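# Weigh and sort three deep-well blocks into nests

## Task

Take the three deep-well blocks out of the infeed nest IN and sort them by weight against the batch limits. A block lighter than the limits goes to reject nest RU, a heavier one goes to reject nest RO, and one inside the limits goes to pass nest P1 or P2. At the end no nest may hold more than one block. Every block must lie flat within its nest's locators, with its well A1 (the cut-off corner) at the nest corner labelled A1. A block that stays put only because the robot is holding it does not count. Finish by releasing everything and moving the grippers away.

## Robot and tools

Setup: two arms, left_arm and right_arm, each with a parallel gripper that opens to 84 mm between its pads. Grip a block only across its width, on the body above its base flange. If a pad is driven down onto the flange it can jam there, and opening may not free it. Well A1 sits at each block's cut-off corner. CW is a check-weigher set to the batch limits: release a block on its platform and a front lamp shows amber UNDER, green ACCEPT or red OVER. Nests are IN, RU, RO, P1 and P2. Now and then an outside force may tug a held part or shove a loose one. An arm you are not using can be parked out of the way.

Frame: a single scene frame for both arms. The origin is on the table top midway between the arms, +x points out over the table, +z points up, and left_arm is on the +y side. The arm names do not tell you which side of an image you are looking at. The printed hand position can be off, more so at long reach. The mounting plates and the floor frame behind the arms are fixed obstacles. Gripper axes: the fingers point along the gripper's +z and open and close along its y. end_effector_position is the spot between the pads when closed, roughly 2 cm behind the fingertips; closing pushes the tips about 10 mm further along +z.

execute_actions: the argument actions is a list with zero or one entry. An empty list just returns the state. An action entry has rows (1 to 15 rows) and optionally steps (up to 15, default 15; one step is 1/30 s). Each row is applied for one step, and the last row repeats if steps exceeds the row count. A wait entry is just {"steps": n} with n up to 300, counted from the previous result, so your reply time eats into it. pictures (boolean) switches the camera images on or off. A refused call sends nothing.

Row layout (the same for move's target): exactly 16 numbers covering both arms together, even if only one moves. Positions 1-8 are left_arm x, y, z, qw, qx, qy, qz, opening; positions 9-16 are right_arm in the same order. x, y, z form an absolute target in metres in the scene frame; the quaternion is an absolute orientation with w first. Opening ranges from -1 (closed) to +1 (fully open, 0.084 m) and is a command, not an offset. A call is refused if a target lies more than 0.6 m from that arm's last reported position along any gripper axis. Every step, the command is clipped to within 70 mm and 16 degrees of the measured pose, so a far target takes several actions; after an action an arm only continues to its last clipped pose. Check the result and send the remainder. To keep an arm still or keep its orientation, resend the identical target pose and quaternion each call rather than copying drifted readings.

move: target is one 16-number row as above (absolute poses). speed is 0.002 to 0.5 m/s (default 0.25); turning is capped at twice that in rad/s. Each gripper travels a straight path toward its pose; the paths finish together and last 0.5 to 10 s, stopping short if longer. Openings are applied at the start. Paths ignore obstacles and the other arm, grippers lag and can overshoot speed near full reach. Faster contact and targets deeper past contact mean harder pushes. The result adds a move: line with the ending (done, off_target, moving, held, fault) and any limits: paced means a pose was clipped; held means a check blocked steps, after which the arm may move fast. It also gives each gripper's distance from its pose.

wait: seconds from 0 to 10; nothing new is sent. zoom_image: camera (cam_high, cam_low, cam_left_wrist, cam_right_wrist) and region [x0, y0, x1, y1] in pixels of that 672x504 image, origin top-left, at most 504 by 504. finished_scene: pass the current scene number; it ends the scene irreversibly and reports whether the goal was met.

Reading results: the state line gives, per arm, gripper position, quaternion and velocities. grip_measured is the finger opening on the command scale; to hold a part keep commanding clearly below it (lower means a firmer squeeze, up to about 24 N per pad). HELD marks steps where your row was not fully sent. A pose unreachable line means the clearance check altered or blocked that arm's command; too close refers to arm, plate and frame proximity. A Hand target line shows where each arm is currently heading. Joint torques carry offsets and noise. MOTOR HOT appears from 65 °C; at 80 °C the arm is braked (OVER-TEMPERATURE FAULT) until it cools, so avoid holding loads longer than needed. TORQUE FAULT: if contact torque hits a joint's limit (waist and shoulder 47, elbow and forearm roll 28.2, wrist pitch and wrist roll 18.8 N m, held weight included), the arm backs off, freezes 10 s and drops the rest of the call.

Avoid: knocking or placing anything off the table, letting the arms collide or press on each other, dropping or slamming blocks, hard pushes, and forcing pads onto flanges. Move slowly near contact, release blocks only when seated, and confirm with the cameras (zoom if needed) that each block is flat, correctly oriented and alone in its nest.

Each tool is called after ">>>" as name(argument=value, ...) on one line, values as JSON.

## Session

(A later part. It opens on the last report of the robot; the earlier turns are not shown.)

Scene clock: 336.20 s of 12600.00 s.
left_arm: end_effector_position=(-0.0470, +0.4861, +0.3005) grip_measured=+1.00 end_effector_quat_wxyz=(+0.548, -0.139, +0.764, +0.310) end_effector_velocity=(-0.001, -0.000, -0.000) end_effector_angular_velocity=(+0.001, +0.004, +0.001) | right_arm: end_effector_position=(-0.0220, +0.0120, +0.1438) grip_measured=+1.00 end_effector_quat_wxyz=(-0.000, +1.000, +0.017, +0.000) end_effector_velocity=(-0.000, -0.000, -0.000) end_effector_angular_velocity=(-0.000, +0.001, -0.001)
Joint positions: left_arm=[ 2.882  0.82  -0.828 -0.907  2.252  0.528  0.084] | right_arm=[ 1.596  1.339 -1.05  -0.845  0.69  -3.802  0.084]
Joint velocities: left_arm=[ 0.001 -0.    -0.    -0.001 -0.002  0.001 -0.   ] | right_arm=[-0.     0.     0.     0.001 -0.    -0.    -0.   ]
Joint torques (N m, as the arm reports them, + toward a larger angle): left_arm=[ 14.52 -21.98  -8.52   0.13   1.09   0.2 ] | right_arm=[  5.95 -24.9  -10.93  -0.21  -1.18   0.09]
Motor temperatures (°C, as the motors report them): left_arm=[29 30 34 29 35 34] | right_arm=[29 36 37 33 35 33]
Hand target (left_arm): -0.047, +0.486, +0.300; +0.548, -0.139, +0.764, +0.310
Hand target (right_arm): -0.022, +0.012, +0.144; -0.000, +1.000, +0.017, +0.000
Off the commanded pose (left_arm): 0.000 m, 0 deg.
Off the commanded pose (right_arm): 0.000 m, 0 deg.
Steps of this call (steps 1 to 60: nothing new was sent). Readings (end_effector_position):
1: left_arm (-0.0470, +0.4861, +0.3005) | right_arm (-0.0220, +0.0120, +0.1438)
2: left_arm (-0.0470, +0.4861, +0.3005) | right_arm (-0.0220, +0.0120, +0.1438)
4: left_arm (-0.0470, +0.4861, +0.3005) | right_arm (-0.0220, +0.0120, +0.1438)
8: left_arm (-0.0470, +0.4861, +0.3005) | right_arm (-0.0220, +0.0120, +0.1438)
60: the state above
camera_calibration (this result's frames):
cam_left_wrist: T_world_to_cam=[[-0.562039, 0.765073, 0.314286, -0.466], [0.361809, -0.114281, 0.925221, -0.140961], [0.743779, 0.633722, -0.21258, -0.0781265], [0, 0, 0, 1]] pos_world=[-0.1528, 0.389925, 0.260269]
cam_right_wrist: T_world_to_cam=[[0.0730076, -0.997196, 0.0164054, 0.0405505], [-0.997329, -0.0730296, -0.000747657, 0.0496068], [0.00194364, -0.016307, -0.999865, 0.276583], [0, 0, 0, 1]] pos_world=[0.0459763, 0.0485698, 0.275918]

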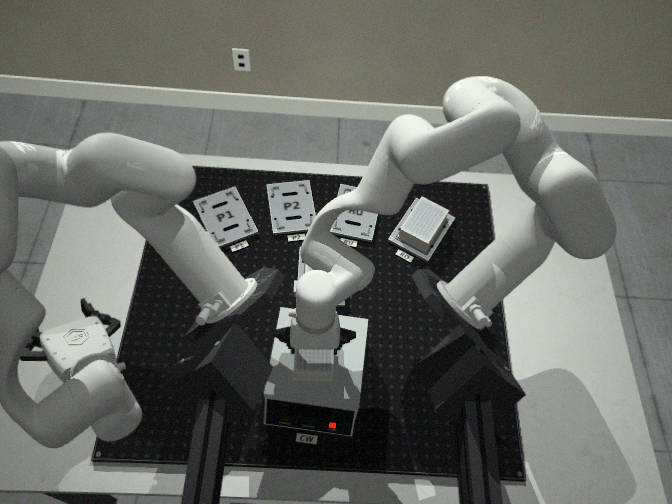

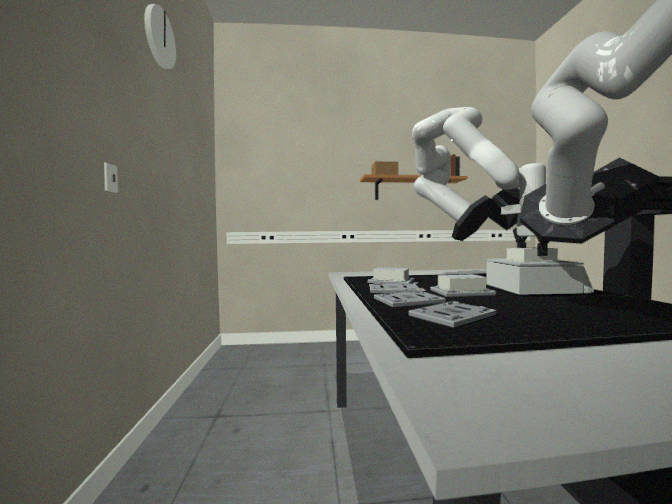

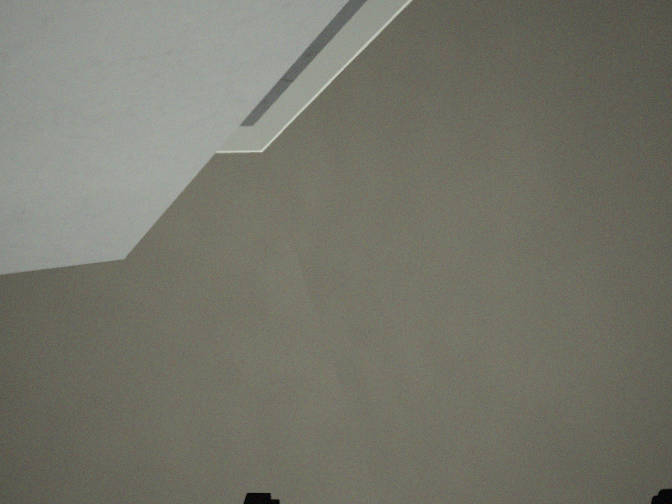

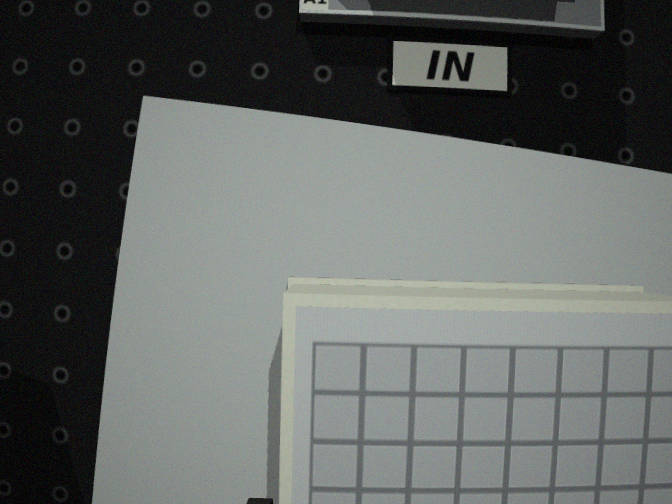

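Block 2 reads OVER every time, so block 1's reading is the suspect one. I'll restack block 2 on IN and reweigh block 1.

>>> move(target=[-0.0470,0.4861,0.3005,0.548,-0.139,0.764,0.310,1,-0.022,0.012,0.1434,0,0.99985,0.0175,0,0.3], speed=0.01)

>>> move(target=[-0.0470,0.4861,0.3005,0.548,-0.139,0.764,0.310,1,-0.022,0.012,0.165,0,0.99985,0.0175,0,0.3], speed=0.03)

>>> move(target=[-0.0470,0.4861,0.3005,0.548,-0.139,0.764,0.310,1,0.222,0.0021,0.165,0,0.99985,0.0175,0,0.3], speed=0.1)

>>> move(target=[-0.0470,0.4861,0.3005,0.548,-0.139,0.764,0.310,1,0.222,0.0021,0.105,0,0.99985,0.0175,0,0.3], speed=0.04)

>>> move(target=[-0.0470,0.4861,0.3005,0.548,-0.139,0.764,0.310,1,0.222,0.0021,0.095,0,0.99985,0.0175,0,0.3], speed=0.006)

Scene clock: 358.50 s of 12600.00 s.
left_arm: end_effector_position=(-0.0470, +0.4861, +0.3005) grip_measured=+1.00 end_effector_quat_wxyz=(+0.548, -0.139, +0.764, +0.310) end_effector_velocity=(-0.000, -0.000, +0.000) end_effector_angular_velocity=(+0.000, +0.001, +0.000) | right_arm: end_effector_position=(-0.0220, +0.0123, +0.1437) grip_measured=+0.96 end_effector_quat_wxyz=(-0.000, +1.000, +0.017, -0.000) end_effector_velocity=(-0.000, -0.000, -0.000) end_effector_angular_velocity=(+0.000, +0.001, +0.001)
Joint positions: left_arm=[ 2.882  0.82  -0.828 -0.907  2.252  0.528  0.084] | right_arm=[ 1.595  1.34  -1.051 -0.847  0.69  -3.801  0.083]
Joint velocities: left_arm=[ 0.001 -0.     0.     0.    -0.     0.    -0.   ] | right_arm=[-0.     0.001  0.    -0.001 -0.002 -0.     0.   ]
Joint torques (N m, as the arm reports them, + toward a larger angle): left_arm=[ 14.57 -21.35  -8.53  -0.2    1.22  -0.05] | right_arm=[  6.43 -22.48 -10.09  -0.89  -0.77  -0.13]
Motor temperatures (°C, as the motors report them): left_arm=[29 30 34 29 35 34] | right_arm=[29 36 37 33 35 33]
Hand target (left_arm): -0.047, +0.486, +0.301; +0.548, -0.139, +0.764, +0.310
Hand target (right_arm): -0.022, +0.012, +0.143; -0.000, +1.000, +0.017, +0.000
Off the commanded pose (left_arm): 0.000 m, 0 deg.
Off the commanded pose (right_arm): 0.000 m, 0 deg.
After step 90, 18.60 s passed at rest.
move: done
camera_calibration (this result's frames):
cam_left_wrist: T_world_to_cam=[[-0.562039, 0.765073, 0.314286, -0.466], [0.361809, -0.114281, 0.925221, -0.140961], [0.743779, 0.633722, -0.21258, -0.0781264], [0, 0, 0, 1]] pos_world=[-0.1528, 0.389925, 0.260269]
cam_right_wrist: T_world_to_cam=[[0.072713, -0.997228, 0.0157994, 0.040898], [-0.997351, -0.0727327, -0.000674054, 0.0496606], [0.00182132, -0.0157085, -0.999875, 0.276446], [0, 0, 0, 1]] pos_world=[0.0460517, 0.0487391, 0.275799]

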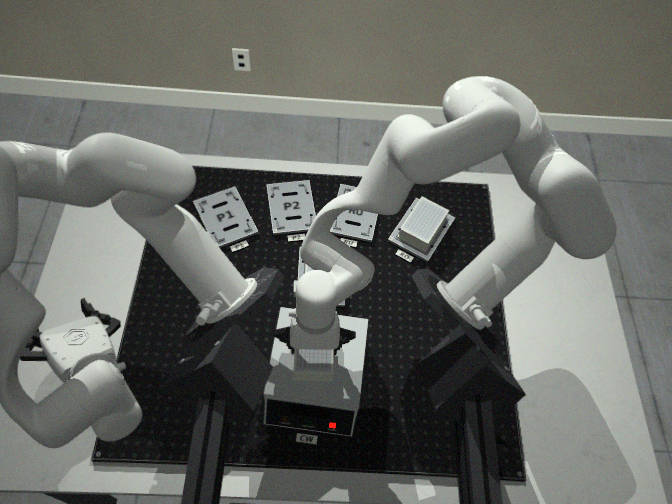

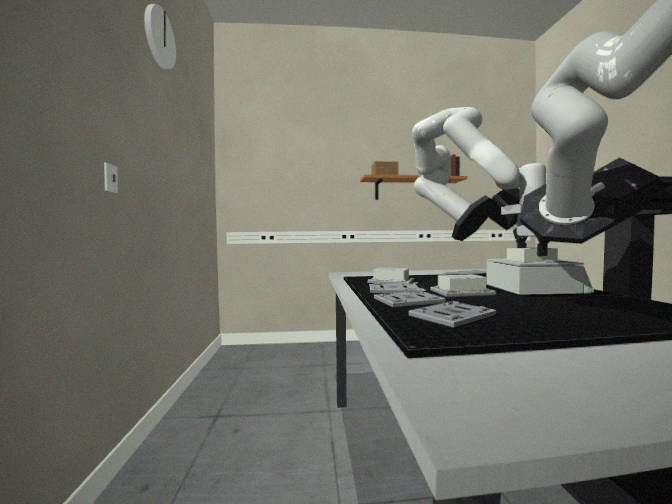

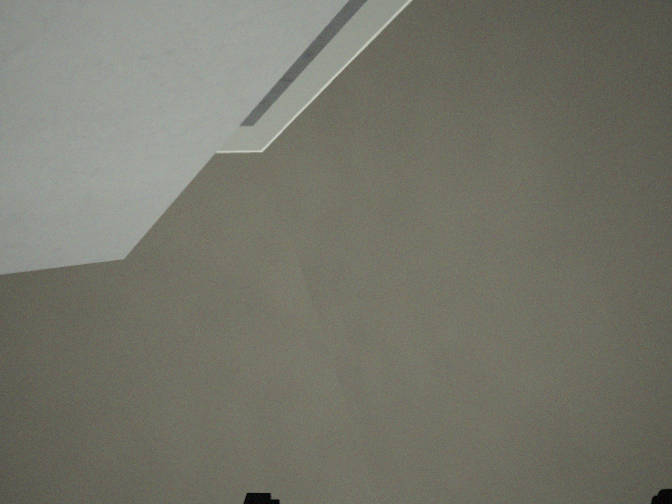

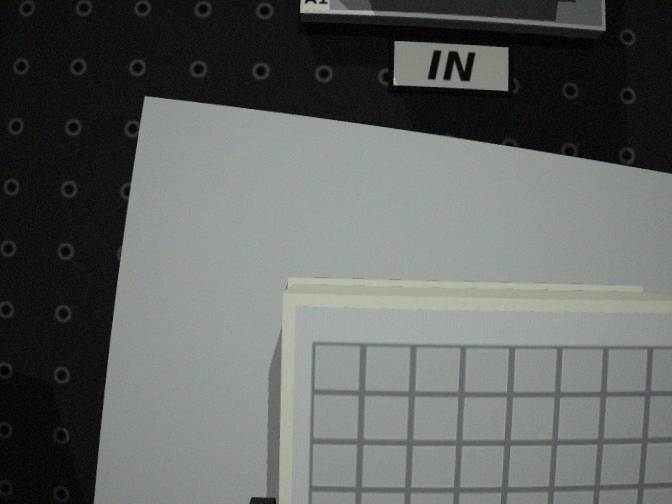

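Scene clock: 359.57 s of 12600.00 s.
left_arm: end_effector_position=(-0.0470, +0.4861, +0.3005) grip_measured=+1.00 end_effector_quat_wxyz=(+0.548, -0.139, +0.764, +0.310) end_effector_velocity=(+0.000, +0.000, -0.000) end_effector_angular_velocity=(-0.001, -0.002, -0.001) | right_arm: end_effector_position=(-0.0221, +0.0119, +0.1648) grip_measured=+0.96 end_effector_quat_wxyz=(+0.000, +1.000, +0.018, -0.000) end_effector_velocity=(+0.000, -0.001, +0.001) end_effector_angular_velocity=(-0.003, -0.001, +0.000)
Joint positions: left_arm=[ 2.882  0.82  -0.828 -0.907  2.252  0.528  0.084] | right_arm=[ 1.641  1.29  -1.034 -0.762  0.704 -3.853  0.083]
Joint velocities: left_arm=[-0.002 -0.    -0.    -0.     0.001 -0.001 -0.   ] | right_arm=[ 0.003 -0.003  0.001  0.008  0.003 -0.005  0.   ]
Joint torques (N m, as the arm reports them, + toward a larger angle): left_arm=[ 14.78 -21.74  -8.71  -0.24   1.22   0.06] | right_arm=[  6.08 -25.26 -12.17  -1.04  -1.32  -0.25]
Motor temperatures (°C, as the motors report them): left_arm=[29 30 34 29 35 34] | right_arm=[29 36 37 33 35 33]
Hand target (left_arm): -0.047, +0.486, +0.300; +0.548, -0.139, +0.764, +0.310
Hand target (right_arm): -0.022, +0.012, +0.165; +0.000, +1.000, +0.018, -0.000
Off the commanded pose (left_arm): 0.000 m, 0 deg.
Off the commanded pose (right_arm): 0.000 m, 0 deg.
move: done
camera_calibration (this result's frames):
cam_left_wrist: T_world_to_cam=[[-0.562039, 0.765073, 0.314286, -0.465999], [0.361809, -0.114281, 0.925221, -0.140961], [0.743778, 0.633722, -0.21258, -0.0781267], [0, 0, 0, 1]] pos_world=[-0.1528, 0.389925, 0.260269]
cam_right_wrist: T_world_to_cam=[[0.0731466, -0.997182, 0.0166467, 0.0400278], [-0.99732, -0.0731668, -0.000609792, 0.0495347], [0.00182606, -0.0165575, -0.999861, 0.297594], [0, 0, 0, 1]] pos_world=[0.0459307, 0.0484667, 0.296916]

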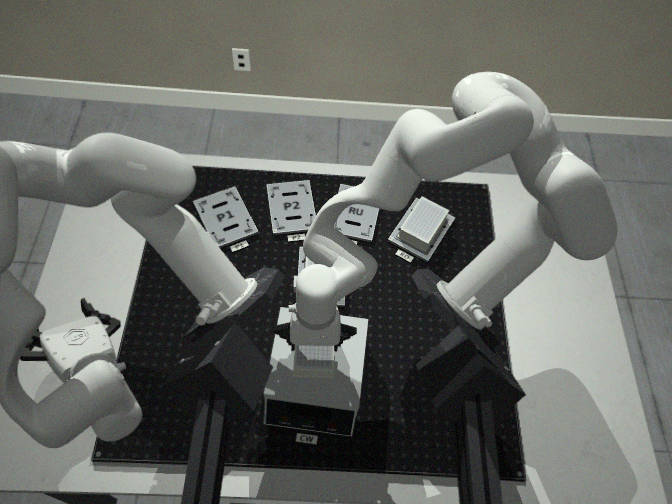

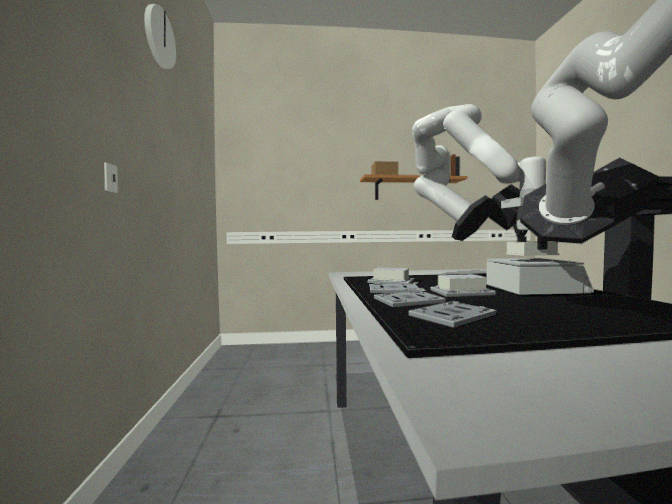

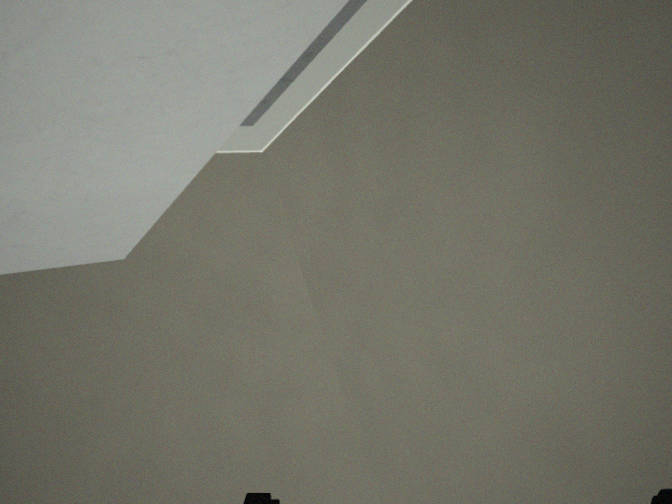

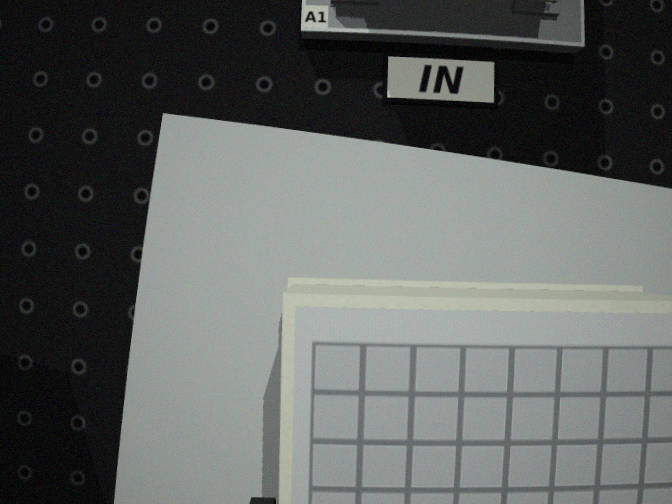

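Scene clock: 362.47 s of 12600.00 s.
left_arm: end_effector_position=(-0.0470, +0.4861, +0.3005) grip_measured=+1.00 end_effector_quat_wxyz=(+0.548, -0.139, +0.764, +0.310) end_effector_velocity=(+0.000, +0.000, +0.000) end_effector_angular_velocity=(+0.000, -0.002, -0.000) | right_arm: end_effector_position=(+0.2224, +0.0013, +0.1645) grip_measured=+0.96 end_effector_quat_wxyz=(+0.001, +1.000, +0.017, +0.001) end_effector_velocity=(+0.003, +0.001, +0.001) end_effector_angular_velocity=(+0.003, -0.001, -0.000)
Joint positions: left_arm=[ 2.882  0.82  -0.828 -0.907  2.252  0.528  0.084] | right_arm=[ 1.053  0.873 -0.919 -1.161  0.923 -4.13   0.083]
Joint velocities: left_arm=[-0.001  0.    -0.     0.     0.002 -0.     0.   ] | right_arm=[-0.002 -0.003 -0.003 -0.001  0.001 -0.005 -0.   ]
Joint torques (N m, as the arm reports them, + toward a larger angle): left_arm=[ 14.61 -21.52  -8.5   -0.14   1.22   0.03] | right_arm=[ 12.84 -16.68  -8.54  -0.89  -1.28  -0.21]
Motor temperatures (°C, as the motors report them): left_arm=[29 30 34 29 35 34] | right_arm=[29 36 37 33 35 33]
Hand target (left_arm): -0.047, +0.486, +0.300; +0.548, -0.139, +0.764, +0.310
Hand target (right_arm): +0.223, +0.001, +0.165; +0.001, +1.000, +0.017, +0.001
Off the commanded pose (left_arm): 0.000 m, 0 deg.
Off the commanded pose (right_arm): 0.001 m, 0 deg.
move: done
camera_calibration (this result's frames):
cam_left_wrist: T_world_to_cam=[[-0.562039, 0.765073, 0.314286, -0.466], [0.361809, -0.114281, 0.925221, -0.140961], [0.743779, 0.633722, -0.21258, -0.0781266], [0, 0, 0, 1]] pos_world=[-0.1528, 0.389925, 0.260269]
cam_right_wrist: T_world_to_cam=[[0.0724028, -0.997213, 0.0179806, 0.0115665], [-0.997371, -0.0724471, -0.00181995, 0.292755], [0.00311752, -0.0178015, -0.999837, 0.296341], [0, 0, 0, 1]] pos_world=[0.290224, 0.0380188, 0.296617]

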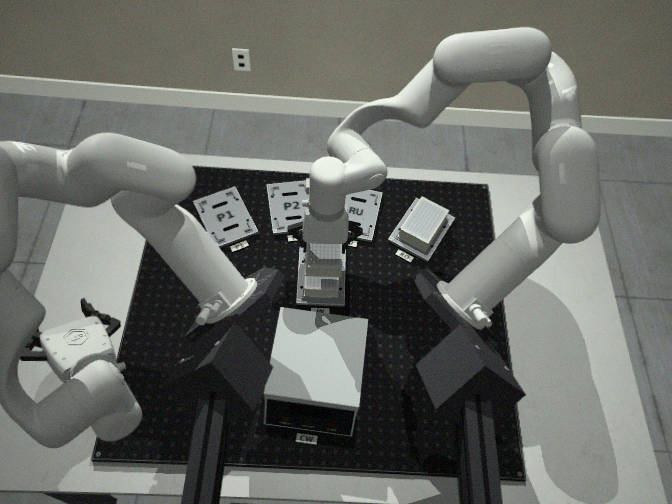

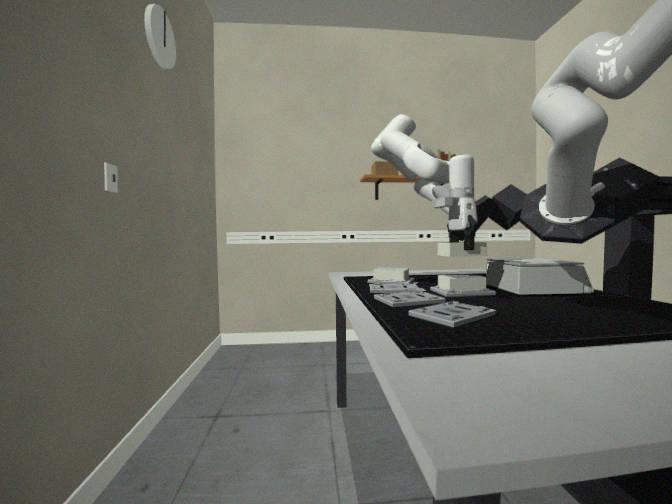

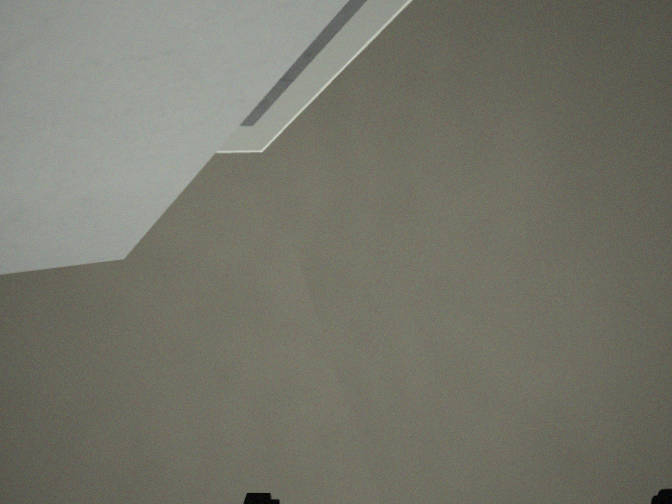

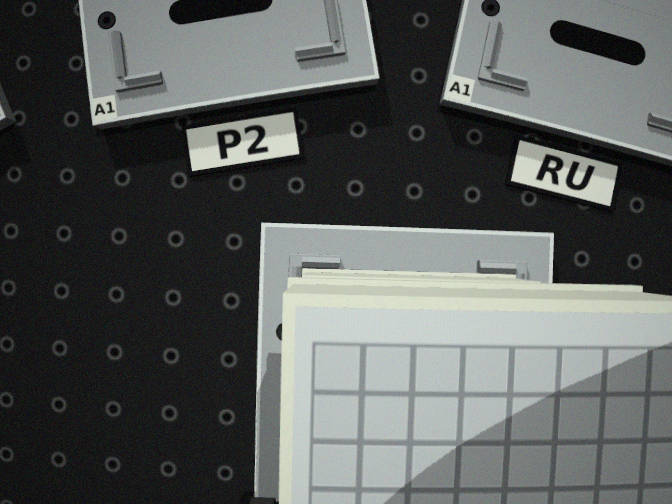

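Scene clock: 364.33 s of 12600.00 s.
left_arm: end_effector_position=(-0.0470, +0.4861, +0.3005) grip_measured=+1.00 end_effector_quat_wxyz=(+0.548, -0.139, +0.764, +0.310) end_effector_velocity=(+0.000, -0.000, -0.000) end_effector_angular_velocity=(-0.001, -0.000, -0.000) | right_arm: end_effector_position=(+0.2222, +0.0022, +0.1051) grip_measured=+0.96 end_effector_quat_wxyz=(-0.000, +1.000, +0.017, +0.000) end_effector_velocity=(+0.001, +0.001, -0.001) end_effector_angular_velocity=(+0.001, -0.003, +0.001)
Joint positions: left_arm=[ 2.882  0.82  -0.828 -0.907  2.252  0.528  0.084] | right_arm=[ 0.918  0.994 -0.972 -1.347  0.899 -4.049  0.083]
Joint velocities: left_arm=[ 0.     0.     0.     0.001 -0.001 -0.     0.   ] | right_arm=[-0.002  0.004 -0.003 -0.007  0.001  0.002  0.   ]
Joint torques (N m, as the arm reports them, + toward a larger angle): left_arm=[ 14.46 -21.78  -8.6   -0.17   1.25   0.03] | right_arm=[ 12.94 -17.63  -6.25  -1.22  -1.3   -0.18]
Motor temperatures (°C, as the motors report them): left_arm=[29 30 34 29 35 34] | right_arm=[29 36 37 33 35 33]
Hand target (left_arm): -0.047, +0.486, +0.300; +0.548, -0.139, +0.764, +0.310
Hand target (right_arm): +0.222, +0.002, +0.105; +0.000, +1.000, +0.017, +0.000
Off the commanded pose (left_arm): 0.000 m, 0 deg.
Off the commanded pose (right_arm): 0.000 m, 0 deg.
move: done
camera_calibration (this result's frames):
cam_left_wrist: T_world_to_cam=[[-0.562039, 0.765073, 0.314286, -0.466], [0.361809, -0.114281, 0.925221, -0.140961], [0.743779, 0.633722, -0.21258, -0.0781266], [0, 0, 0, 1]] pos_world=[-0.1528, 0.389925, 0.260269]
cam_right_wrist: T_world_to_cam=[[0.0728618, -0.997208, 0.016362, 0.0135751], [-0.997339, -0.0728911, -0.00119965, 0.292447], [0.00238894, -0.016231, -0.999865, 0.237169], [0, 0, 0, 1]] pos_world=[0.290113, 0.0387035, 0.237266]

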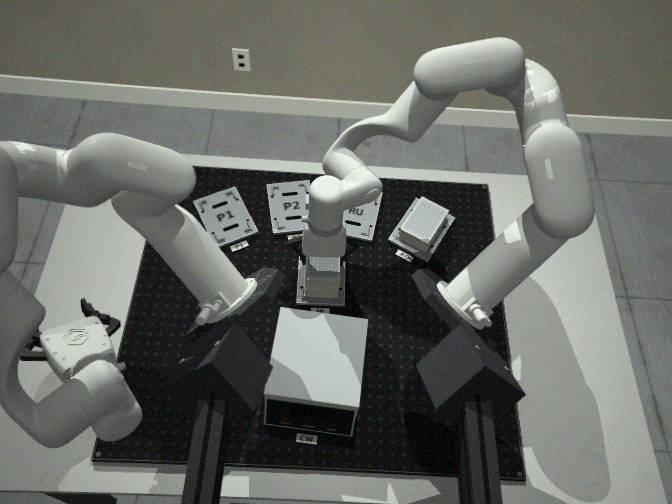

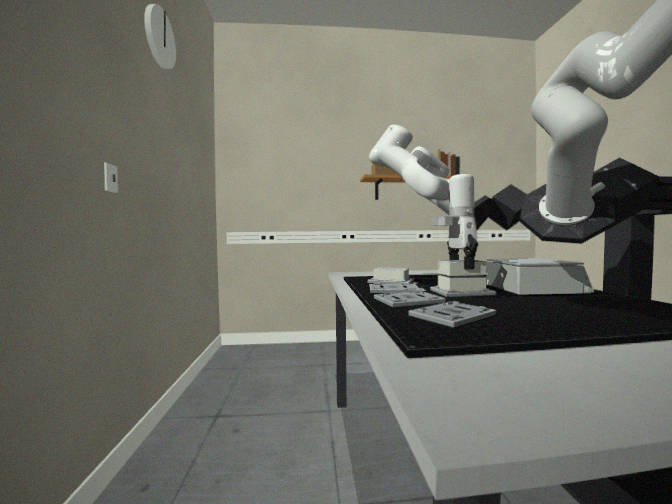

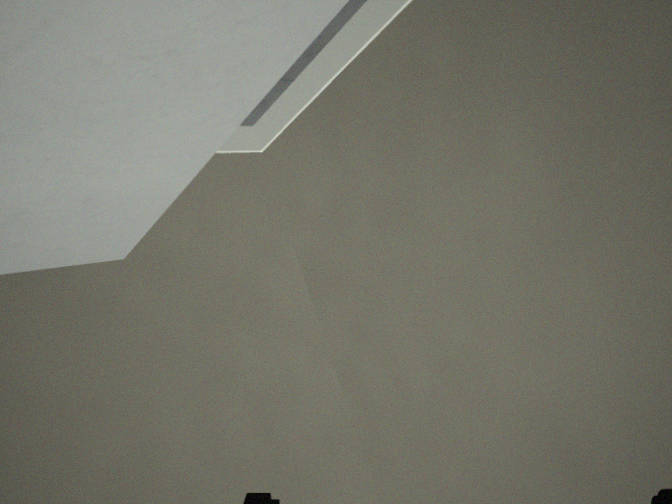

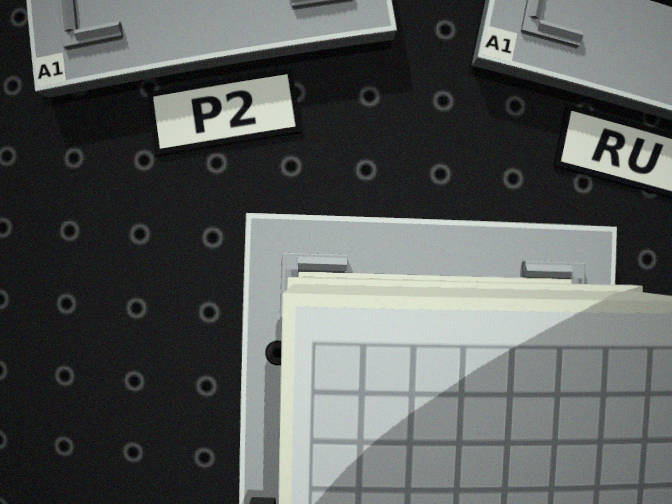

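Scene clock: 366.23 s of 12600.00 s.
left_arm: end_effector_position=(-0.0470, +0.4861, +0.3005) grip_measured=+1.00 end_effector_quat_wxyz=(+0.548, -0.139, +0.764, +0.310) end_effector_velocity=(+0.000, +0.000, +0.000) end_effector_angular_velocity=(+0.001, -0.001, -0.000) | right_arm: end_effector_position=(+0.2222, +0.0024, +0.0955) grip_measured=+0.96 end_effector_quat_wxyz=(-0.000, +1.000, +0.017, +0.000) end_effector_velocity=(+0.001, +0.000, -0.001) end_effector_angular_velocity=(-0.000, -0.000, -0.002)
Joint positions: left_arm=[ 2.882  0.82  -0.828 -0.907  2.252  0.528  0.084] | right_arm=[ 0.895  1.014 -0.983 -1.377  0.897 -4.038  0.083]
Joint velocities: left_arm=[-0.001 -0.    -0.    -0.001  0.002 -0.    -0.   ] | right_arm=[-0.003  0.002 -0.002 -0.003  0.001  0.001  0.   ]
Joint torques (N m, as the arm reports them, + toward a larger angle): left_arm=[ 14.53 -21.79  -8.61  -0.12   1.17   0.04] | right_arm=[ 12.39 -15.61  -5.92  -0.66  -1.26   0.08]
Motor temperatures (°C, as the motors report them): left_arm=[29 30 34 29 35 34] | right_arm=[29 36 36 33 35 33]
Hand target (left_arm): -0.047, +0.486, +0.301; +0.548, -0.139, +0.764, +0.310
Hand target (right_arm): +0.222, +0.002, +0.095; +0.000, +1.000, +0.017, +0.000
Off the commanded pose (left_arm): 0.000 m, 0 deg.
Off the commanded pose (right_arm): 0.001 m, 0 deg.
move: done
camera_calibration (this result's frames):
cam_left_wrist: T_world_to_cam=[[-0.562039, 0.765073, 0.314286, -0.466], [0.361809, -0.114281, 0.925221, -0.140961], [0.743779, 0.633722, -0.21258, -0.0781264], [0, 0, 0, 1]] pos_world=[-0.1528, 0.389925, 0.260269]
cam_right_wrist: T_world_to_cam=[[0.0728207, -0.997222, 0.0156918, 0.0140064], [-0.997342, -0.0728496, -0.00127908, 0.292465], [0.00241867, -0.0155569, -0.999876, 0.227569], [0, 0, 0, 1]] pos_world=[0.290117, 0.0388138, 0.227696]

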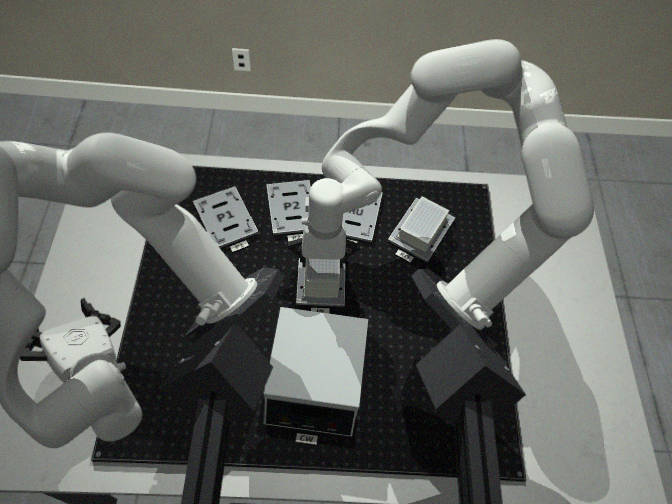

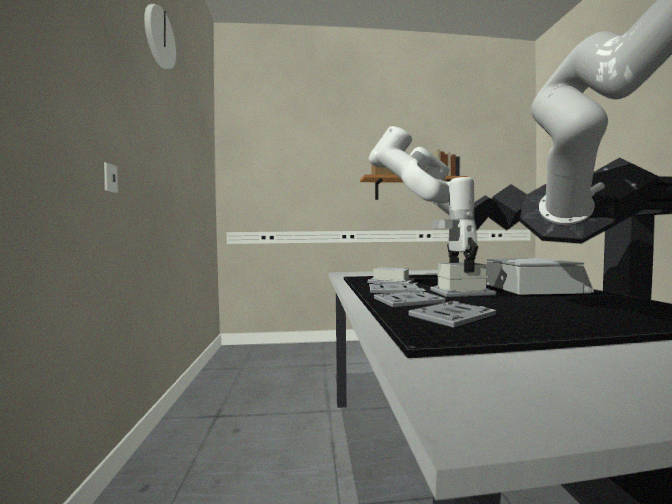

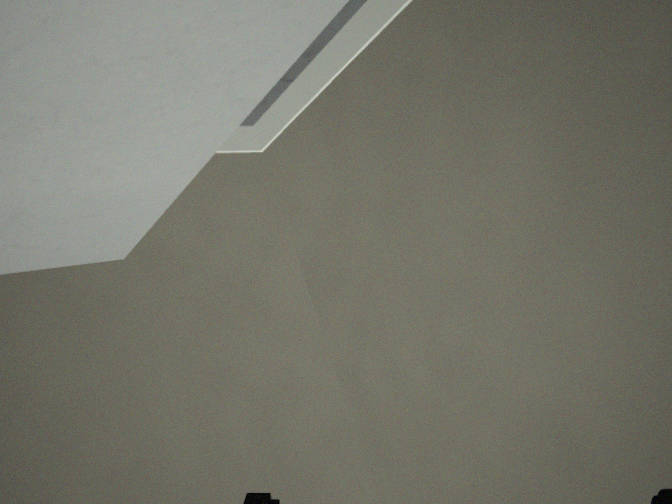

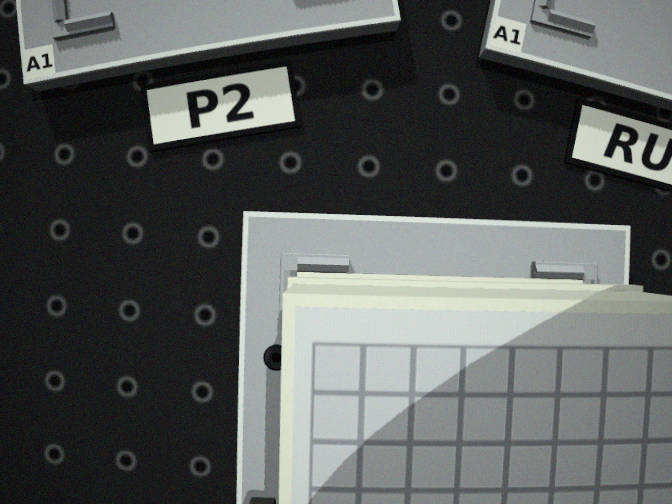

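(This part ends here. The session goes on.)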